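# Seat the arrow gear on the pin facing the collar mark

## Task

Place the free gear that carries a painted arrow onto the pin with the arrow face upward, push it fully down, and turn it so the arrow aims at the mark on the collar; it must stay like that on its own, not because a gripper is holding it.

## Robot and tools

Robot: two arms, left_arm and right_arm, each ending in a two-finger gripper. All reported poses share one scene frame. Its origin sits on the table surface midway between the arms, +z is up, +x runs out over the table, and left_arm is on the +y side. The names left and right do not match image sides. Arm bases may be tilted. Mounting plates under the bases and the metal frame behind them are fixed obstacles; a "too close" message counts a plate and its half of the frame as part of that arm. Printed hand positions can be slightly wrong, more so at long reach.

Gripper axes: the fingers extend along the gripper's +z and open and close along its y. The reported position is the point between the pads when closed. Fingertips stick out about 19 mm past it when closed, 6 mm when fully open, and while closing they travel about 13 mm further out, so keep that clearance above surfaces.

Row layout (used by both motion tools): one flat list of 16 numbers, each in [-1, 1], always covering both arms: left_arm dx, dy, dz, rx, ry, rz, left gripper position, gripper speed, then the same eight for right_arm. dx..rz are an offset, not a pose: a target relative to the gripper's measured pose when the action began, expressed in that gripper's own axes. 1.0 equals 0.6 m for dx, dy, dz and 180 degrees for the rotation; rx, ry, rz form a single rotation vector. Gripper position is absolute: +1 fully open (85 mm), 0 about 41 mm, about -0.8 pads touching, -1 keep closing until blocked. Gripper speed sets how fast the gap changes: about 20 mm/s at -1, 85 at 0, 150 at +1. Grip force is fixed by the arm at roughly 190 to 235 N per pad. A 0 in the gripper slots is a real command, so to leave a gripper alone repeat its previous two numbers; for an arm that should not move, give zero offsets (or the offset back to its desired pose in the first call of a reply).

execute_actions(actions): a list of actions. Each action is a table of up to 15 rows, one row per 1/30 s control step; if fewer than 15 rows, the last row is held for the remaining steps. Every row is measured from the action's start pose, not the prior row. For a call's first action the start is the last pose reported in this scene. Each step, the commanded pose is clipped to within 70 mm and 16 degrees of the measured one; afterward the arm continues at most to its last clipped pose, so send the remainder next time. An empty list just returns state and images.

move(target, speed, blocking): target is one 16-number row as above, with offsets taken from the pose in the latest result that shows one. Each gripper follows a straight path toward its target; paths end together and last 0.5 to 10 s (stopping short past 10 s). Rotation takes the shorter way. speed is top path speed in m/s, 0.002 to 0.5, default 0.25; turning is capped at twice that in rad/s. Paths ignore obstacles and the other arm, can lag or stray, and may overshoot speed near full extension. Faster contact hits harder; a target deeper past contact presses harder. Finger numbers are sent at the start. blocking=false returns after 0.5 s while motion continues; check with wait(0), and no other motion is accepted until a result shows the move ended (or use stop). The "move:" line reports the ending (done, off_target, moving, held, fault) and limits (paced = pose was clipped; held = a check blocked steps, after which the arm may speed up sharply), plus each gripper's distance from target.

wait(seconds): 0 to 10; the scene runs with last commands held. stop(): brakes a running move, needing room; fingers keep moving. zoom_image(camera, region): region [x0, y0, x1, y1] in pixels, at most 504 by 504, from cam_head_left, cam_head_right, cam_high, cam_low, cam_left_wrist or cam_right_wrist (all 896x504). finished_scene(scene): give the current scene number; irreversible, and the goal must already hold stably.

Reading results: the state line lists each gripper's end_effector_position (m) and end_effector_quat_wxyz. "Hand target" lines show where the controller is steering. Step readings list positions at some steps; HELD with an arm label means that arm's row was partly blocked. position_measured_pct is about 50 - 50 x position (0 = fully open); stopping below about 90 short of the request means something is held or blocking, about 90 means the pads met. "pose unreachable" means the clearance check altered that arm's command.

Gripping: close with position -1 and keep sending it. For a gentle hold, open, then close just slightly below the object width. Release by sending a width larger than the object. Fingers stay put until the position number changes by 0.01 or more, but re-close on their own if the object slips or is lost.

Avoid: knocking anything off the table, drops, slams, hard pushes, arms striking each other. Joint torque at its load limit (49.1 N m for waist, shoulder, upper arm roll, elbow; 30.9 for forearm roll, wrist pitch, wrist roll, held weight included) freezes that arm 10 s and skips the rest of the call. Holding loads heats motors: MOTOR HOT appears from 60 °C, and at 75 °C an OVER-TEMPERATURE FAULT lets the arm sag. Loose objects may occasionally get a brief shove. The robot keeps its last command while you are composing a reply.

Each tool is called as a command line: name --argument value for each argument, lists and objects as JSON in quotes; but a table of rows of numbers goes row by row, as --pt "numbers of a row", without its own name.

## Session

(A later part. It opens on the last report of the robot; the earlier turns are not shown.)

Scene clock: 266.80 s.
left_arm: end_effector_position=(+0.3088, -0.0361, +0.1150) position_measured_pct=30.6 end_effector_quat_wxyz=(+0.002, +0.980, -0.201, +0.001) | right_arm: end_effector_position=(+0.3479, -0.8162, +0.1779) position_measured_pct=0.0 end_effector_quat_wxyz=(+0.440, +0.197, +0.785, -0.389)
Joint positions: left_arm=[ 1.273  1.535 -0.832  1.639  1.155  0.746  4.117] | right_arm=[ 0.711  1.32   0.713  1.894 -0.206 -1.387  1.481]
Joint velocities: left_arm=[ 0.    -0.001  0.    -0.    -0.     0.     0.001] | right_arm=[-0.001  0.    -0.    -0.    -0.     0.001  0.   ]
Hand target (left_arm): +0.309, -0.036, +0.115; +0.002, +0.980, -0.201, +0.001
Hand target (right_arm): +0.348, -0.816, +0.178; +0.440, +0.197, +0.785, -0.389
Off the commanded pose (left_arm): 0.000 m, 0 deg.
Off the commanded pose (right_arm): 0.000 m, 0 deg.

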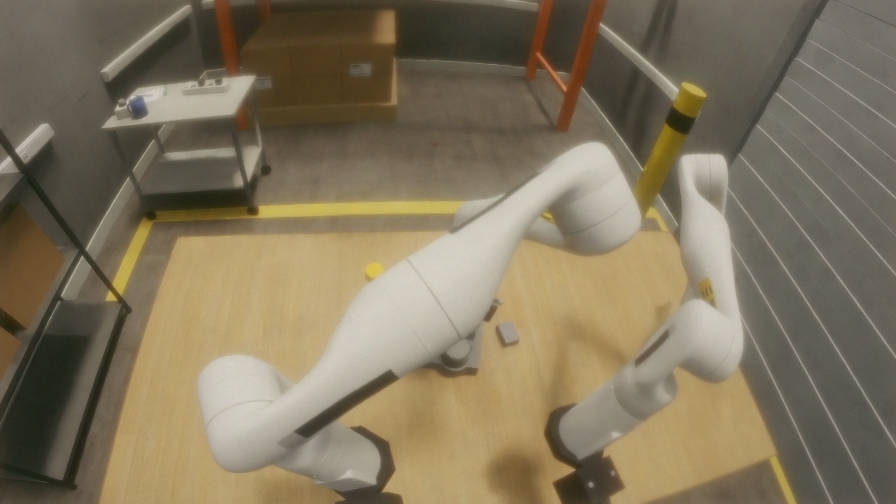

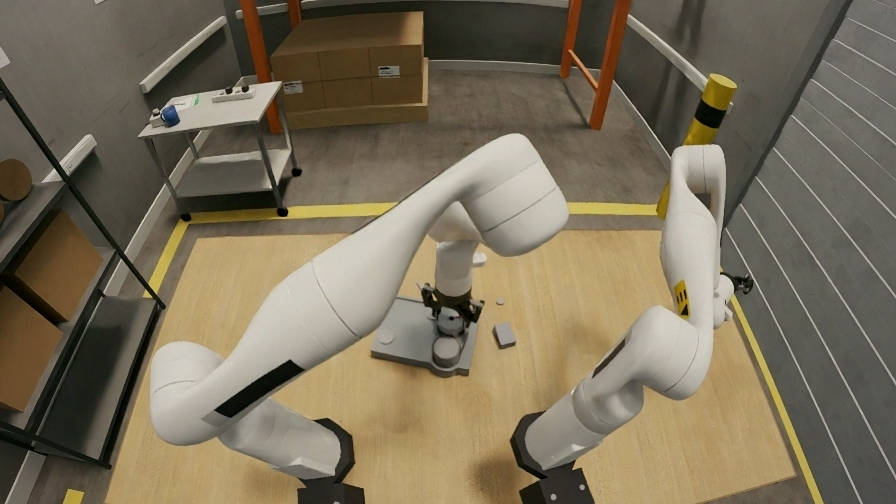

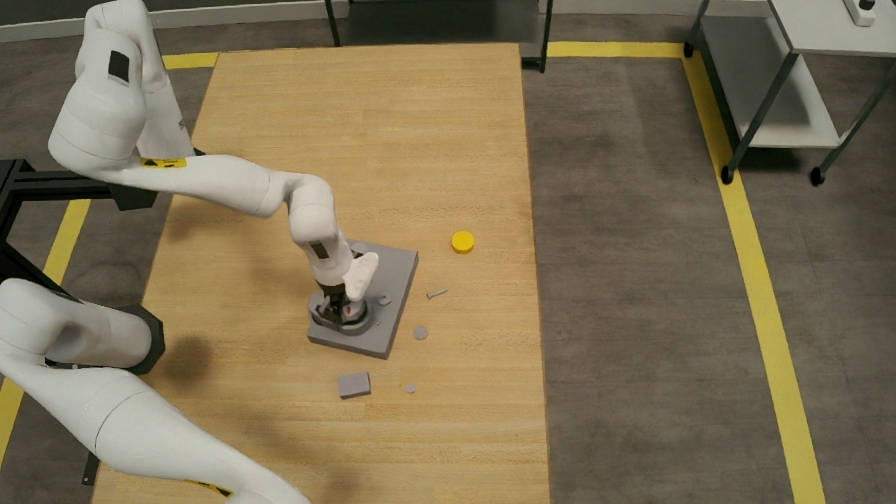

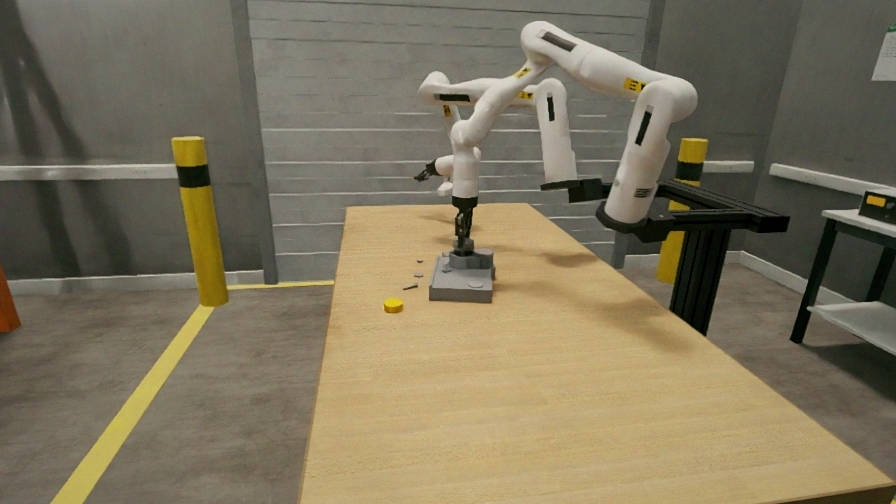

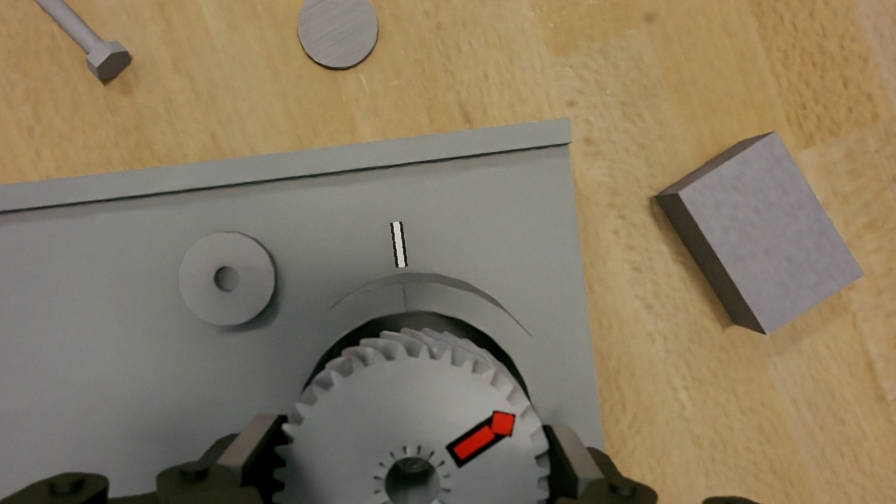

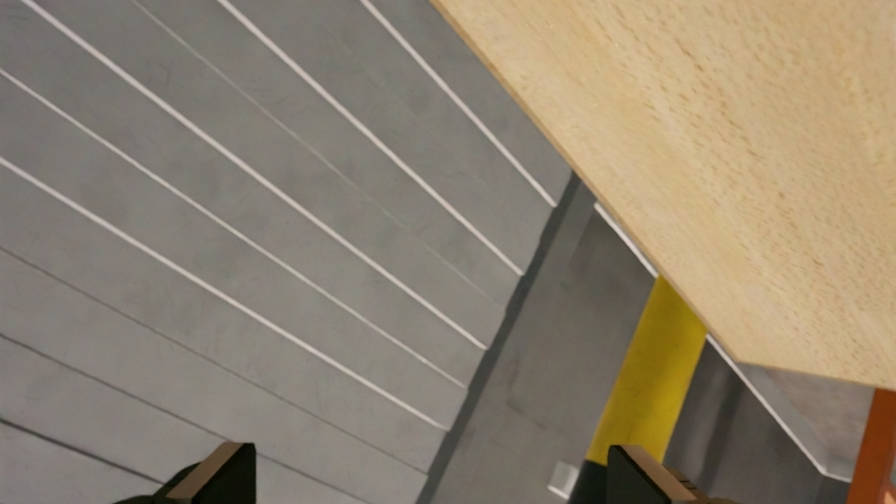

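move --target '[0,0,0.0108,0,0,0,-1,-0.5,0,0,0,0,0,0,1,0]' --speed 0.015

Scene clock: 270.90 s.
left_arm: end_effector_position=(+0.3089, -0.0362, +0.1087) position_measured_pct=30.6 end_effector_quat_wxyz=(+0.002, +0.980, -0.201, +0.001) | right_arm: end_effector_position=(+0.3479, -0.8162, +0.1779) position_measured_pct=0.0 end_effector_quat_wxyz=(+0.440, +0.197, +0.785, -0.389)
Joint positions: left_arm=[ 1.268  1.546 -0.825  1.634  1.164  0.737  4.112] | right_arm=[ 0.711  1.32   0.713  1.894 -0.206 -1.387  1.481]
Joint velocities: left_arm=[-0.002  0.002 -0.    -0.001  0.002 -0.001 -0.001] | right_arm=[ 0.001 -0.    -0.001  0.     0.    -0.001  0.   ]
Hand target (left_arm): +0.309, -0.036, +0.109; +0.002, +0.980, -0.201, +0.001
Hand target (right_arm): +0.348, -0.816, +0.178; +0.440, +0.197, +0.785, -0.389
Off the commanded pose (left_arm): 0.000 m, 0 deg.
Off the commanded pose (right_arm): 0.000 m, 0 deg.
move: done

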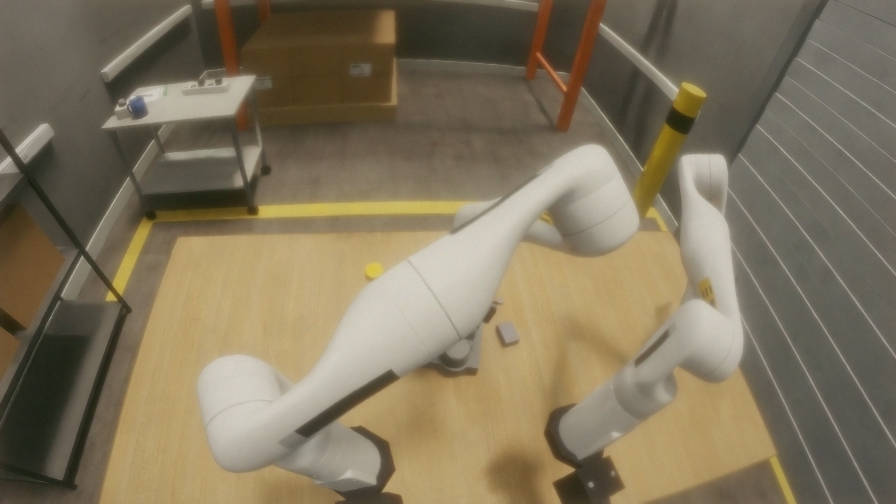

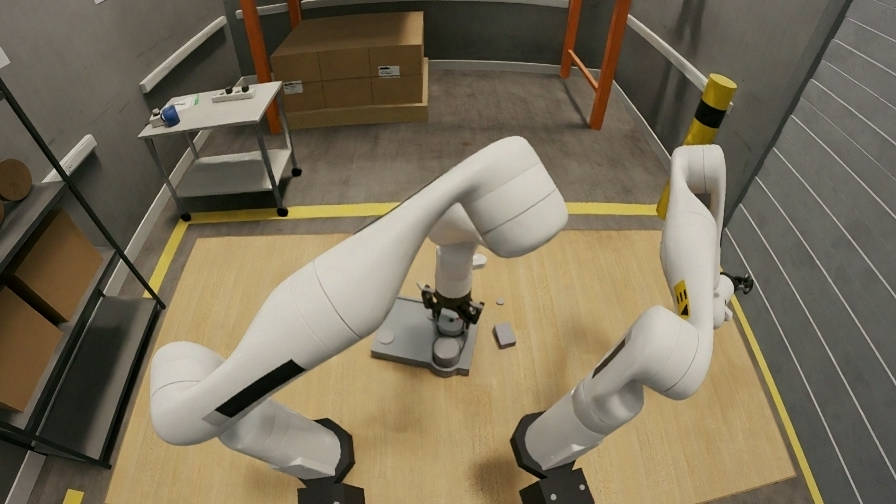

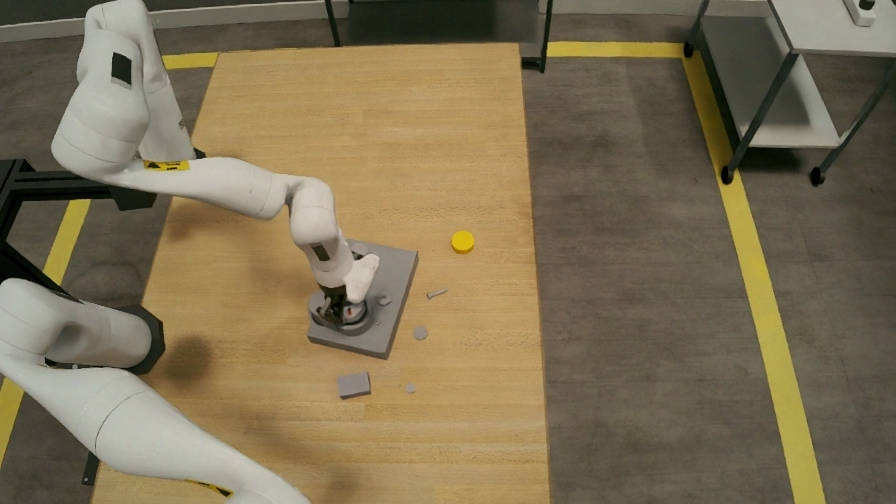

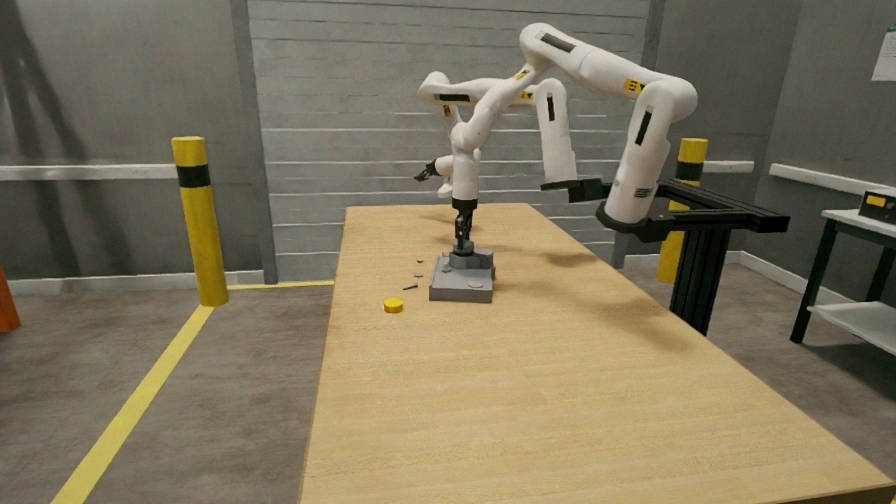

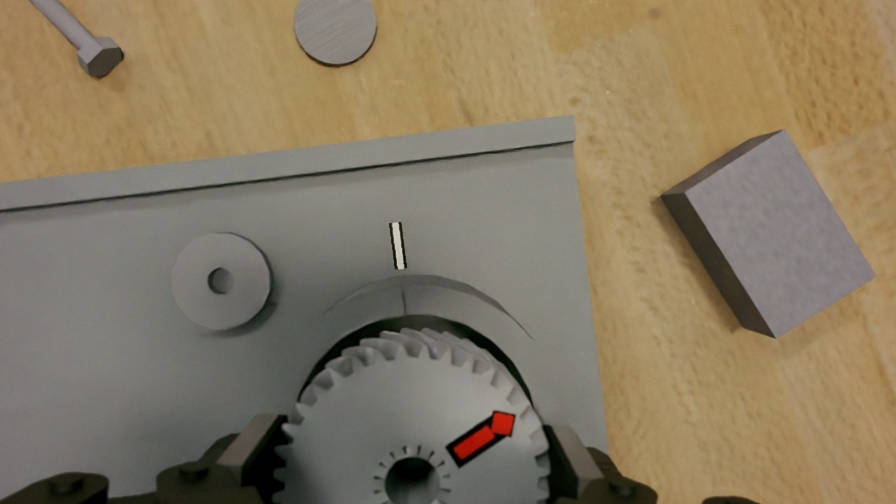

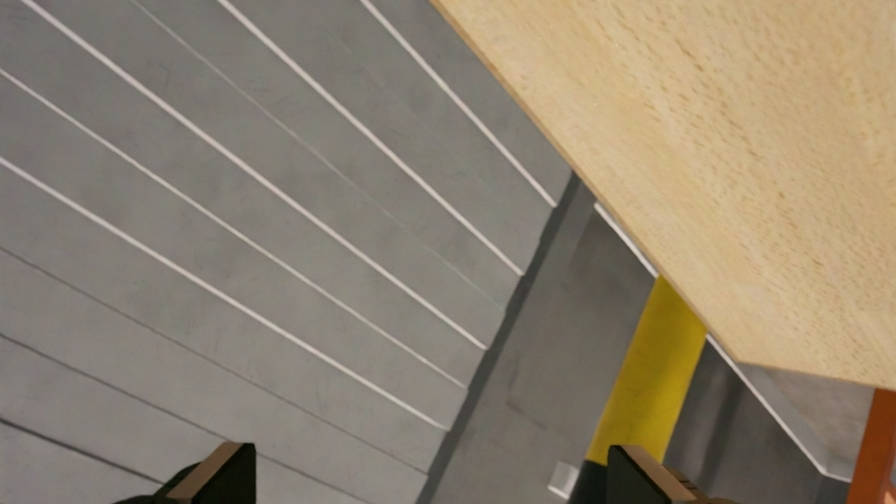

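zoom_image --camera "cam_head_right" --region '[410, 290, 500, 380]'

zoom_image --camera "cam_low" --region '[425, 215, 505, 295]'

zoom_image --camera "cam_left_wrist" --region '[260, 200, 564, 504]'

Region (410, 290, 500, 380) of cam_head_right's 896x504 image, scaled by 5.600, with more detail than that image has.

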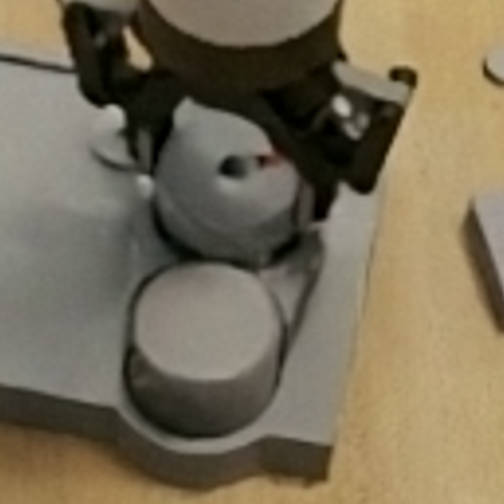

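Region (425, 215, 505, 295) of cam_low's 896x504 image, scaled by 6.300, with more detail than that image has.

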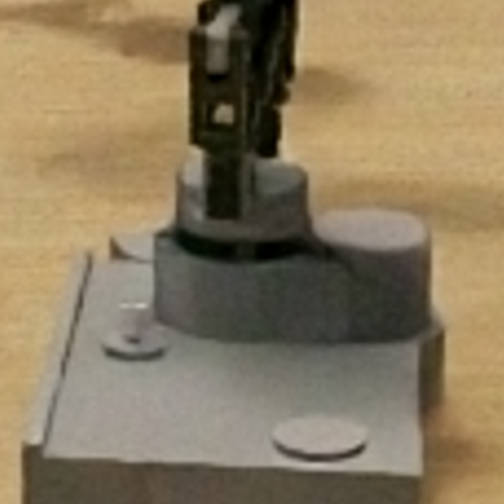

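Region (260, 200, 564, 504) of cam_left_wrist's 896x504 image, scaled by 1.658.

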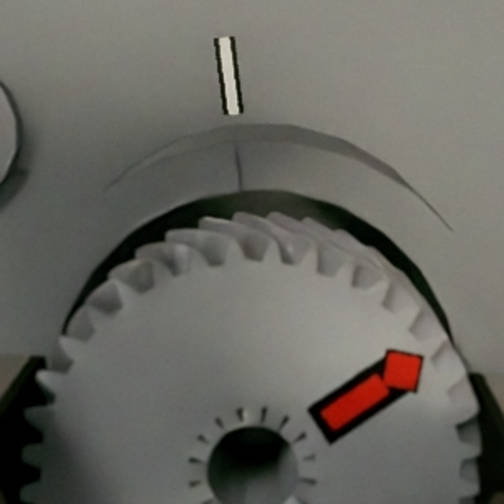

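move --target '[0,0,0.01333,0,0,-0.037,-1,-0.5,0,0,0,0,0,0,1,0]' --speed 0.04

Scene clock: 277.67 s.
left_arm: end_effector_position=(+0.3090, -0.0362, +0.1008) position_measured_pct=30.6 end_effector_quat_wxyz=(+0.002, +0.990, -0.144, +0.001) | right_arm: end_effector_position=(+0.3479, -0.8162, +0.1779) position_measured_pct=0.0 end_effector_quat_wxyz=(+0.440, +0.197, +0.785, -0.389)
Joint positions: left_arm=[ 1.269  1.568 -0.831  1.627  1.191  0.741  4.214] | right_arm=[ 0.711  1.32   0.713  1.894 -0.206 -1.387  1.481]
Joint velocities: left_arm=[-0.     0.002 -0.001 -0.001 -0.001  0.     0.005] | right_arm=[-0.001  0.    -0.    -0.001 -0.    -0.     0.   ]
Hand target (left_arm): +0.309, -0.036, +0.101; +0.002, +0.990, -0.144, +0.001
Hand target (right_arm): +0.348, -0.816, +0.178; +0.440, +0.197, +0.785, -0.389
Off the commanded pose (left_arm): 0.000 m, 0 deg.
Off the commanded pose (right_arm): 0.000 m, 0 deg.
move: done

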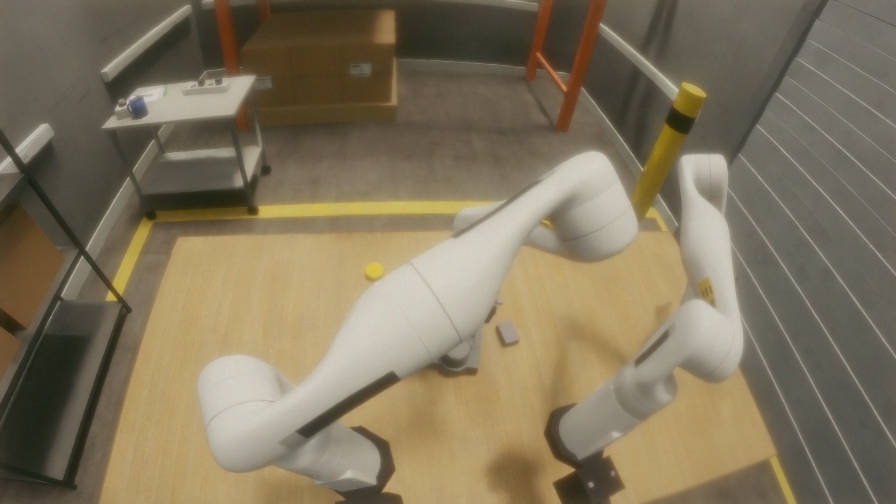

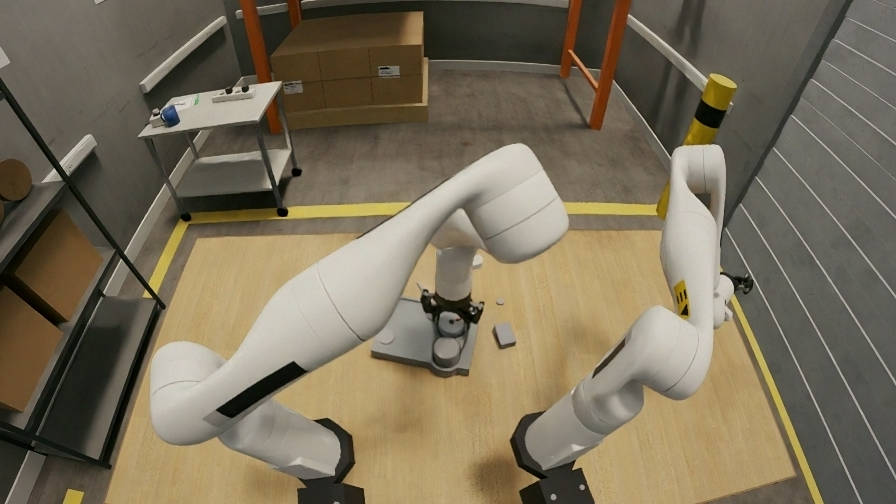

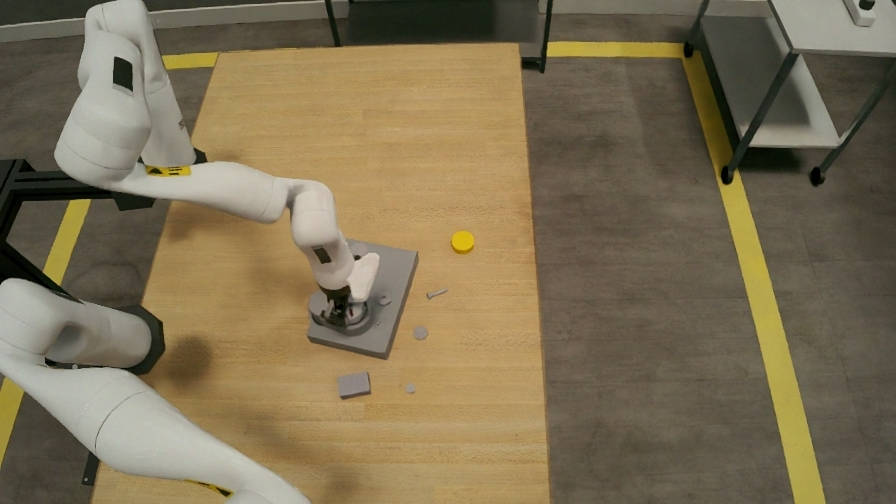

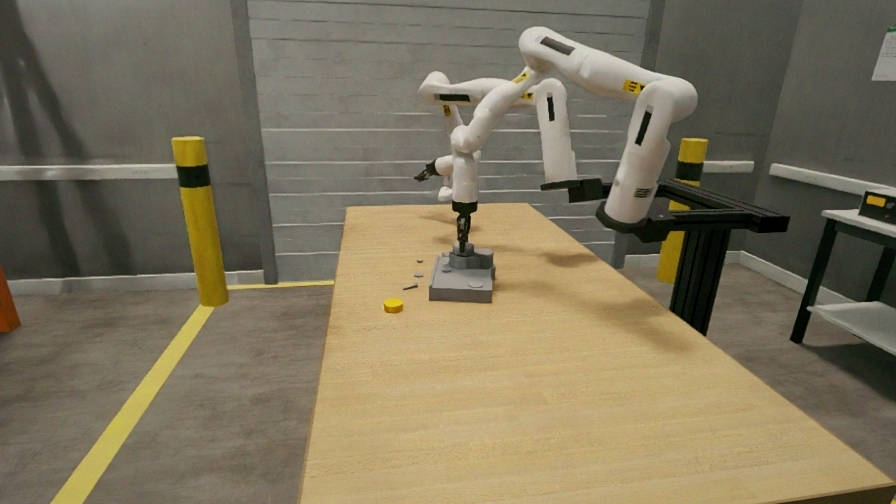

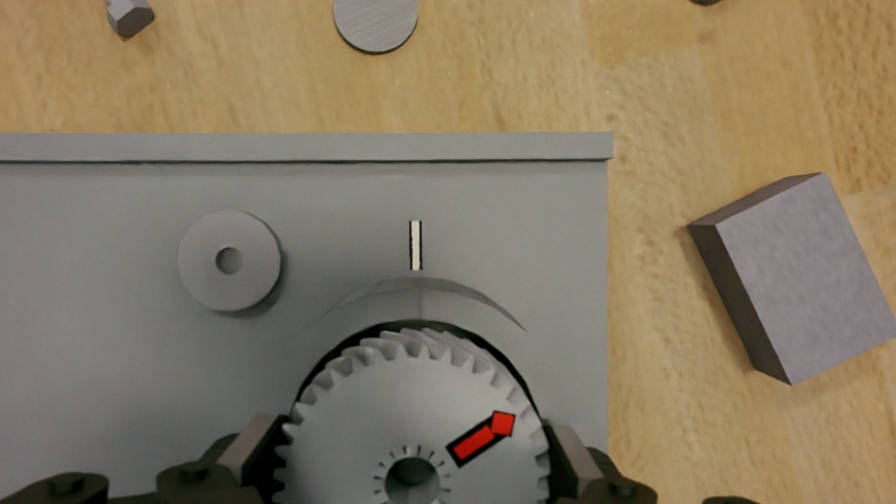

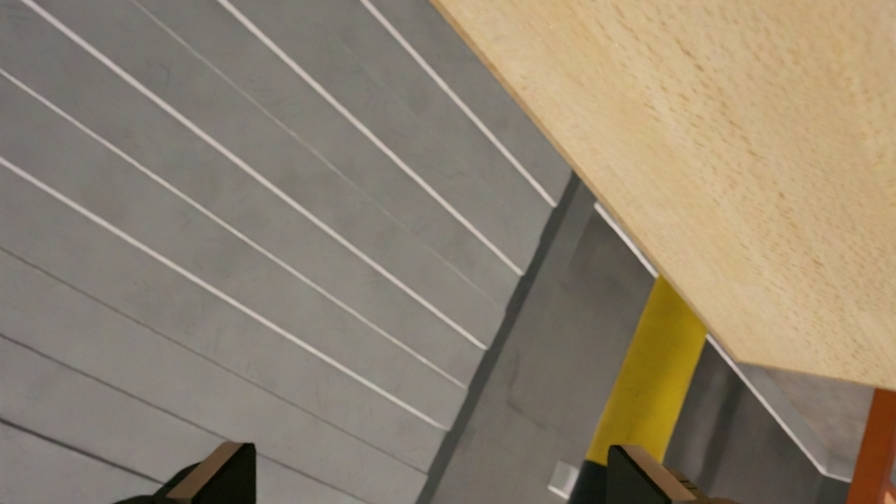

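zoom_image --camera "cam_left_wrist" --region '[260, 200, 564, 504]'

zoom_image --camera "cam_low" --region '[425, 215, 505, 295]'

Region (260, 200, 564, 504) of cam_left_wrist's 896x504 image, scaled by 1.658.

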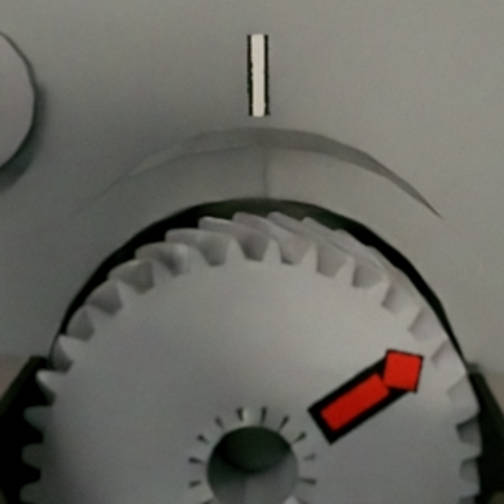

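Region (425, 215, 505, 295) of cam_low's 896x504 image, scaled by 6.300, with more detail than that image has.

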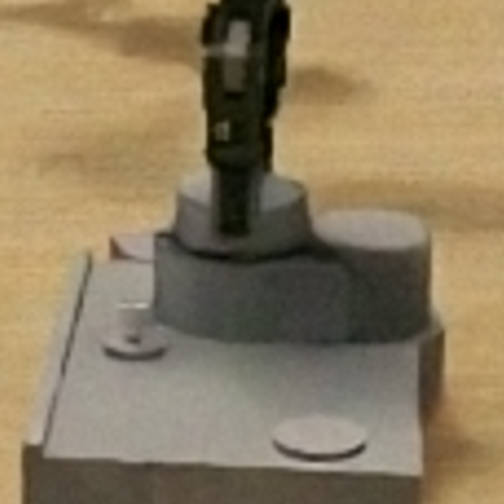

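move --target '[0,0,0.0160,0,0,-0.0495,-1,-0.5,0,0,0,0,0,0,1,0]' --speed 0.06

Scene clock: 282.77 s.
left_arm: end_effector_position=(+0.3090, -0.0363, +0.0913) position_measured_pct=30.6 end_effector_quat_wxyz=(+0.002, +0.998, -0.067, +0.001) | right_arm: end_effector_position=(+0.3479, -0.8162, +0.1779) position_measured_pct=0.0 end_effector_quat_wxyz=(+0.440, +0.197, +0.785, -0.389)
Joint positions: left_arm=[ 1.272  1.594 -0.839  1.618  1.223  0.747  4.353] | right_arm=[ 0.711  1.32   0.713  1.894 -0.206 -1.387  1.481]
Joint velocities: left_arm=[ 0.001  0.    -0.002 -0.001  0.     0.001  0.008] | right_arm=[-0.002  0.     0.     0.001  0.    -0.001  0.001]
Hand target (left_arm): +0.309, -0.036, +0.091; +0.002, +0.998, -0.067, +0.001
Hand target (right_arm): +0.348, -0.816, +0.178; +0.440, +0.197, +0.785, -0.389
Off the commanded pose (left_arm): 0.000 m, 0 deg.
Off the commanded pose (right_arm): 0.000 m, 0 deg.
move: done

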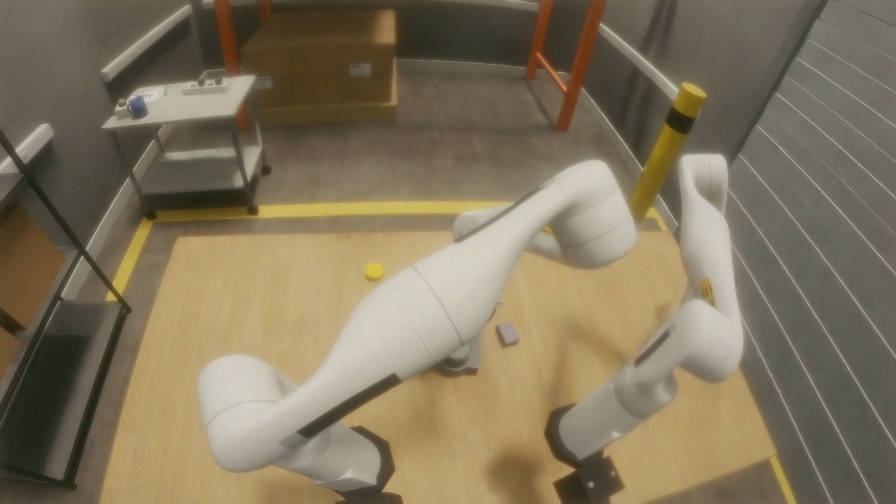

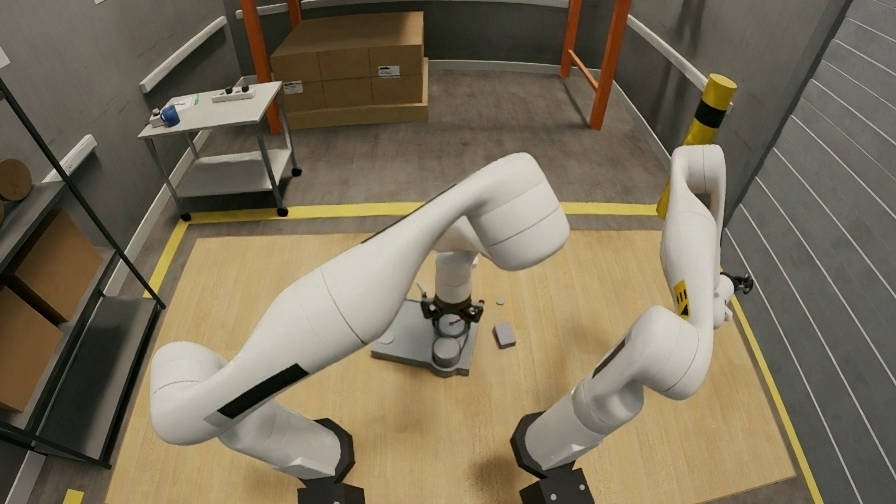

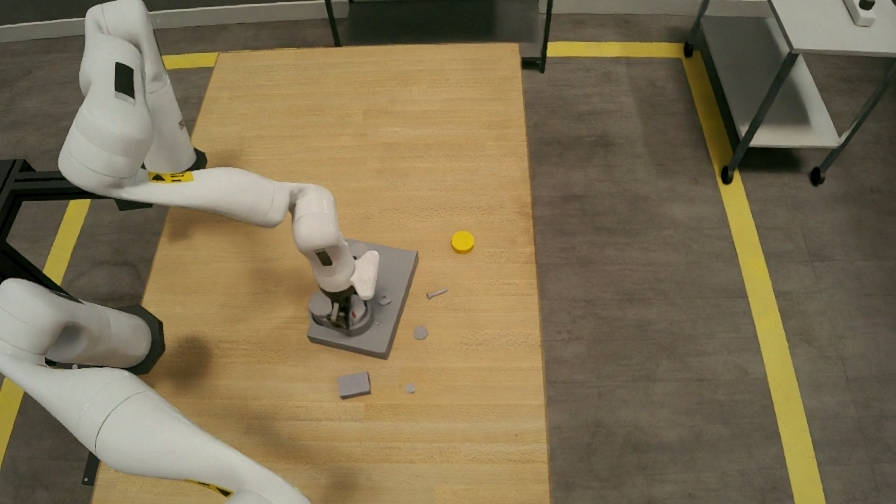

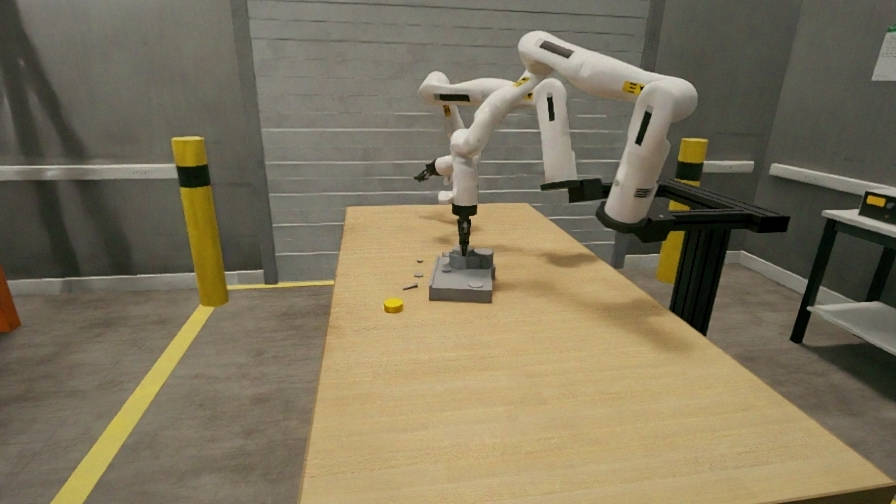

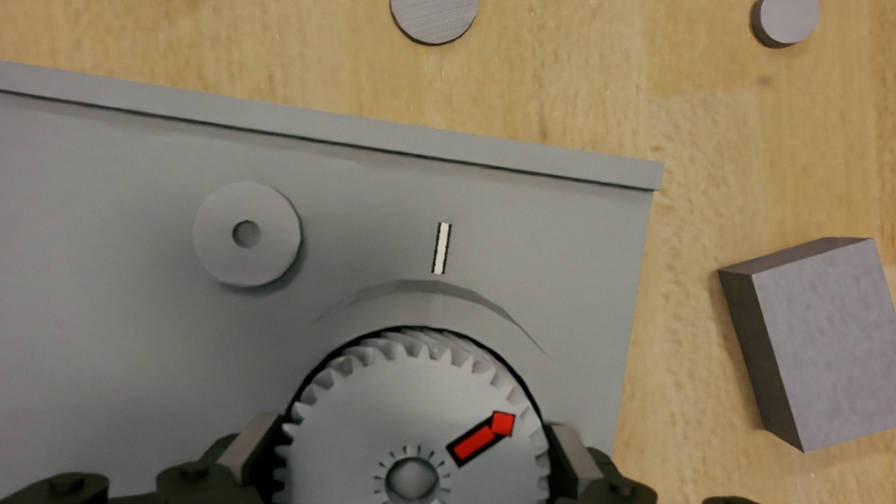

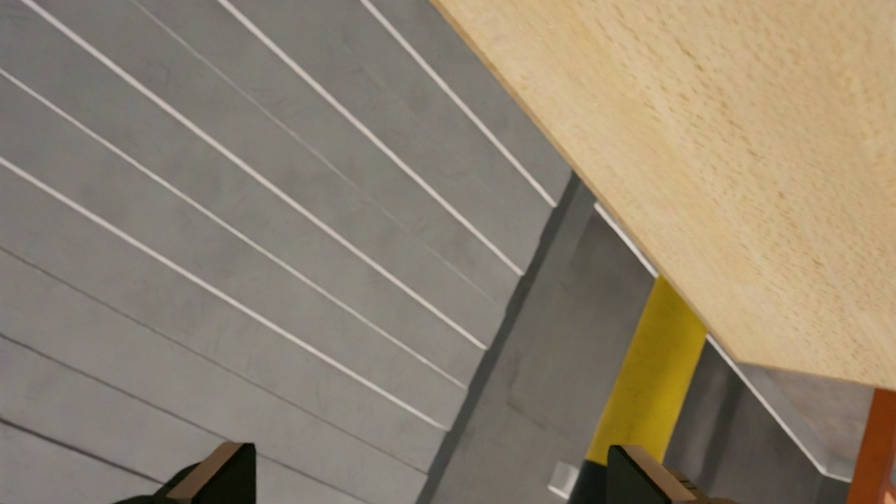

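execute_actions --actions '[[[0,0,0,0,0,0,0.75,0,0,0,0,0,0,0,1,0]]]'

Scene clock: 288.00 s.
left_arm: end_effector_position=(+0.3090, -0.0363, +0.0913) position_measured_pct=12.7 end_effector_quat_wxyz=(+0.002, +0.998, -0.067, +0.001) | right_arm: end_effector_position=(+0.3479, -0.8162, +0.1779) position_measured_pct=0.0 end_effector_quat_wxyz=(+0.440, +0.197, +0.785, -0.389)
Joint positions: left_arm=[ 1.272  1.594 -0.839  1.618  1.223  0.747  4.353] | right_arm=[ 0.711  1.32   0.713  1.894 -0.206 -1.387  1.481]
Joint velocities: left_arm=[-0.     0.001 -0.001 -0.     0.    -0.001  0.   ] | right_arm=[-0.001 -0.    -0.001 -0.001 -0.    -0.001  0.   ]
Hand target (left_arm): +0.309, -0.036, +0.091; +0.002, +0.998, -0.067, +0.001
Hand target (right_arm): +0.348, -0.816, +0.178; +0.440, +0.197, +0.785, -0.389
Off the commanded pose (left_arm): 0.000 m, 0 deg.
Off the commanded pose (right_arm): 0.000 m, 0 deg.
Step readings (end_effector_position):
0: left_arm (+0.3090, -0.0363, +0.0913) | right_arm (+0.3479, -0.8162, +0.1779)
1: left_arm (+0.3090, -0.0363, +0.0913) | right_arm (+0.3479, -0.8162, +0.1779)
2: left_arm (+0.3090, -0.0363, +0.0913) | right_arm (+0.3479, -0.8162, +0.1779)
4: left_arm (+0.3091, -0.0363, +0.0914) | right_arm (+0.3479, -0.8162, +0.1779)
8: left_arm (+0.3093, -0.0366, +0.0917) | right_arm (+0.3479, -0.8162, +0.1779)
15: end_effector_position above

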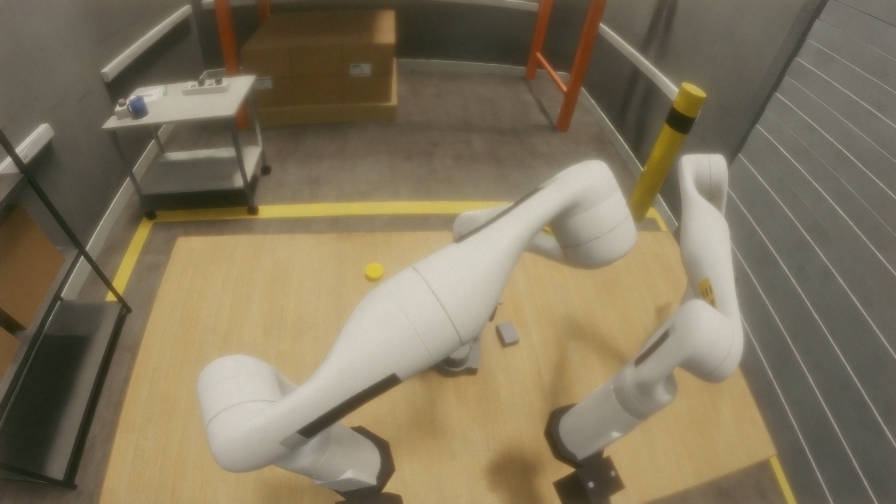

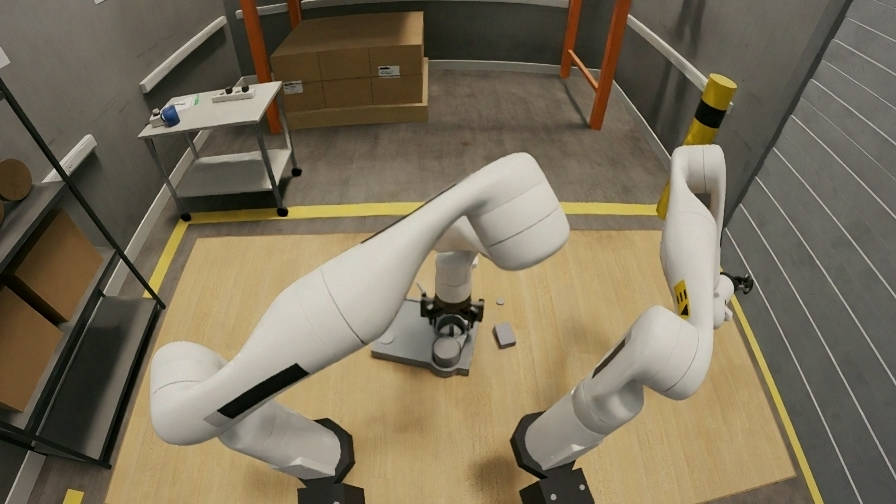

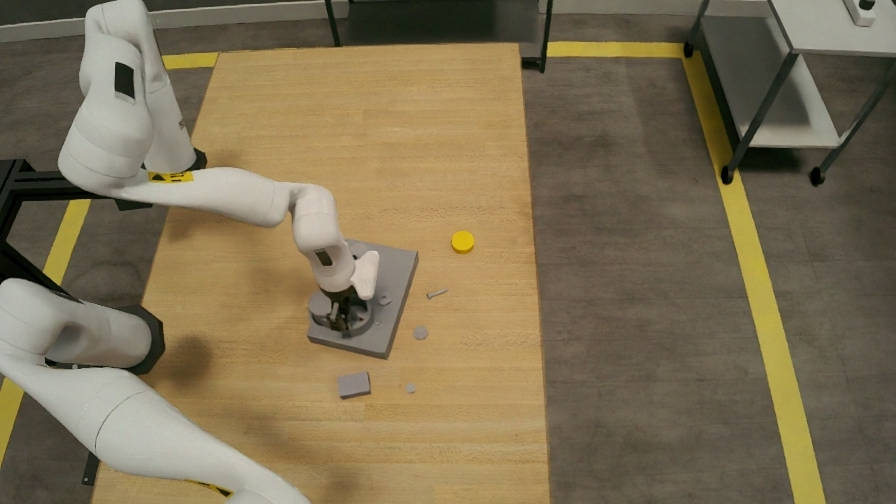

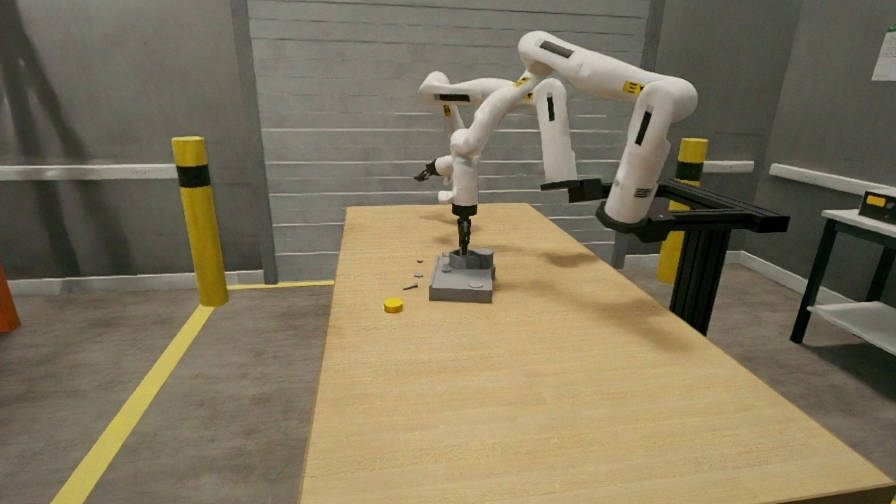

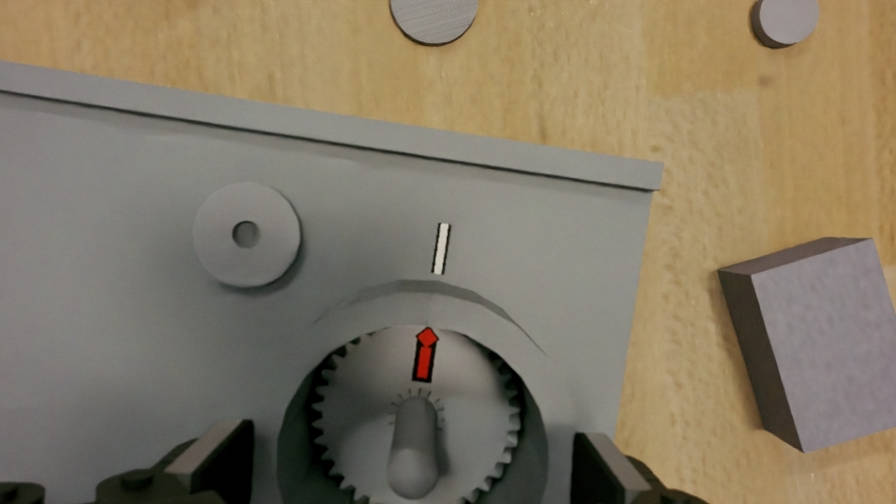

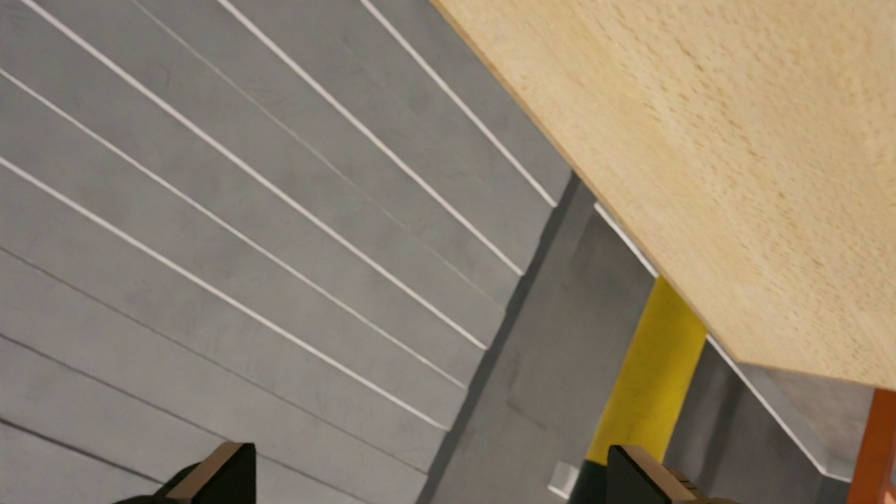

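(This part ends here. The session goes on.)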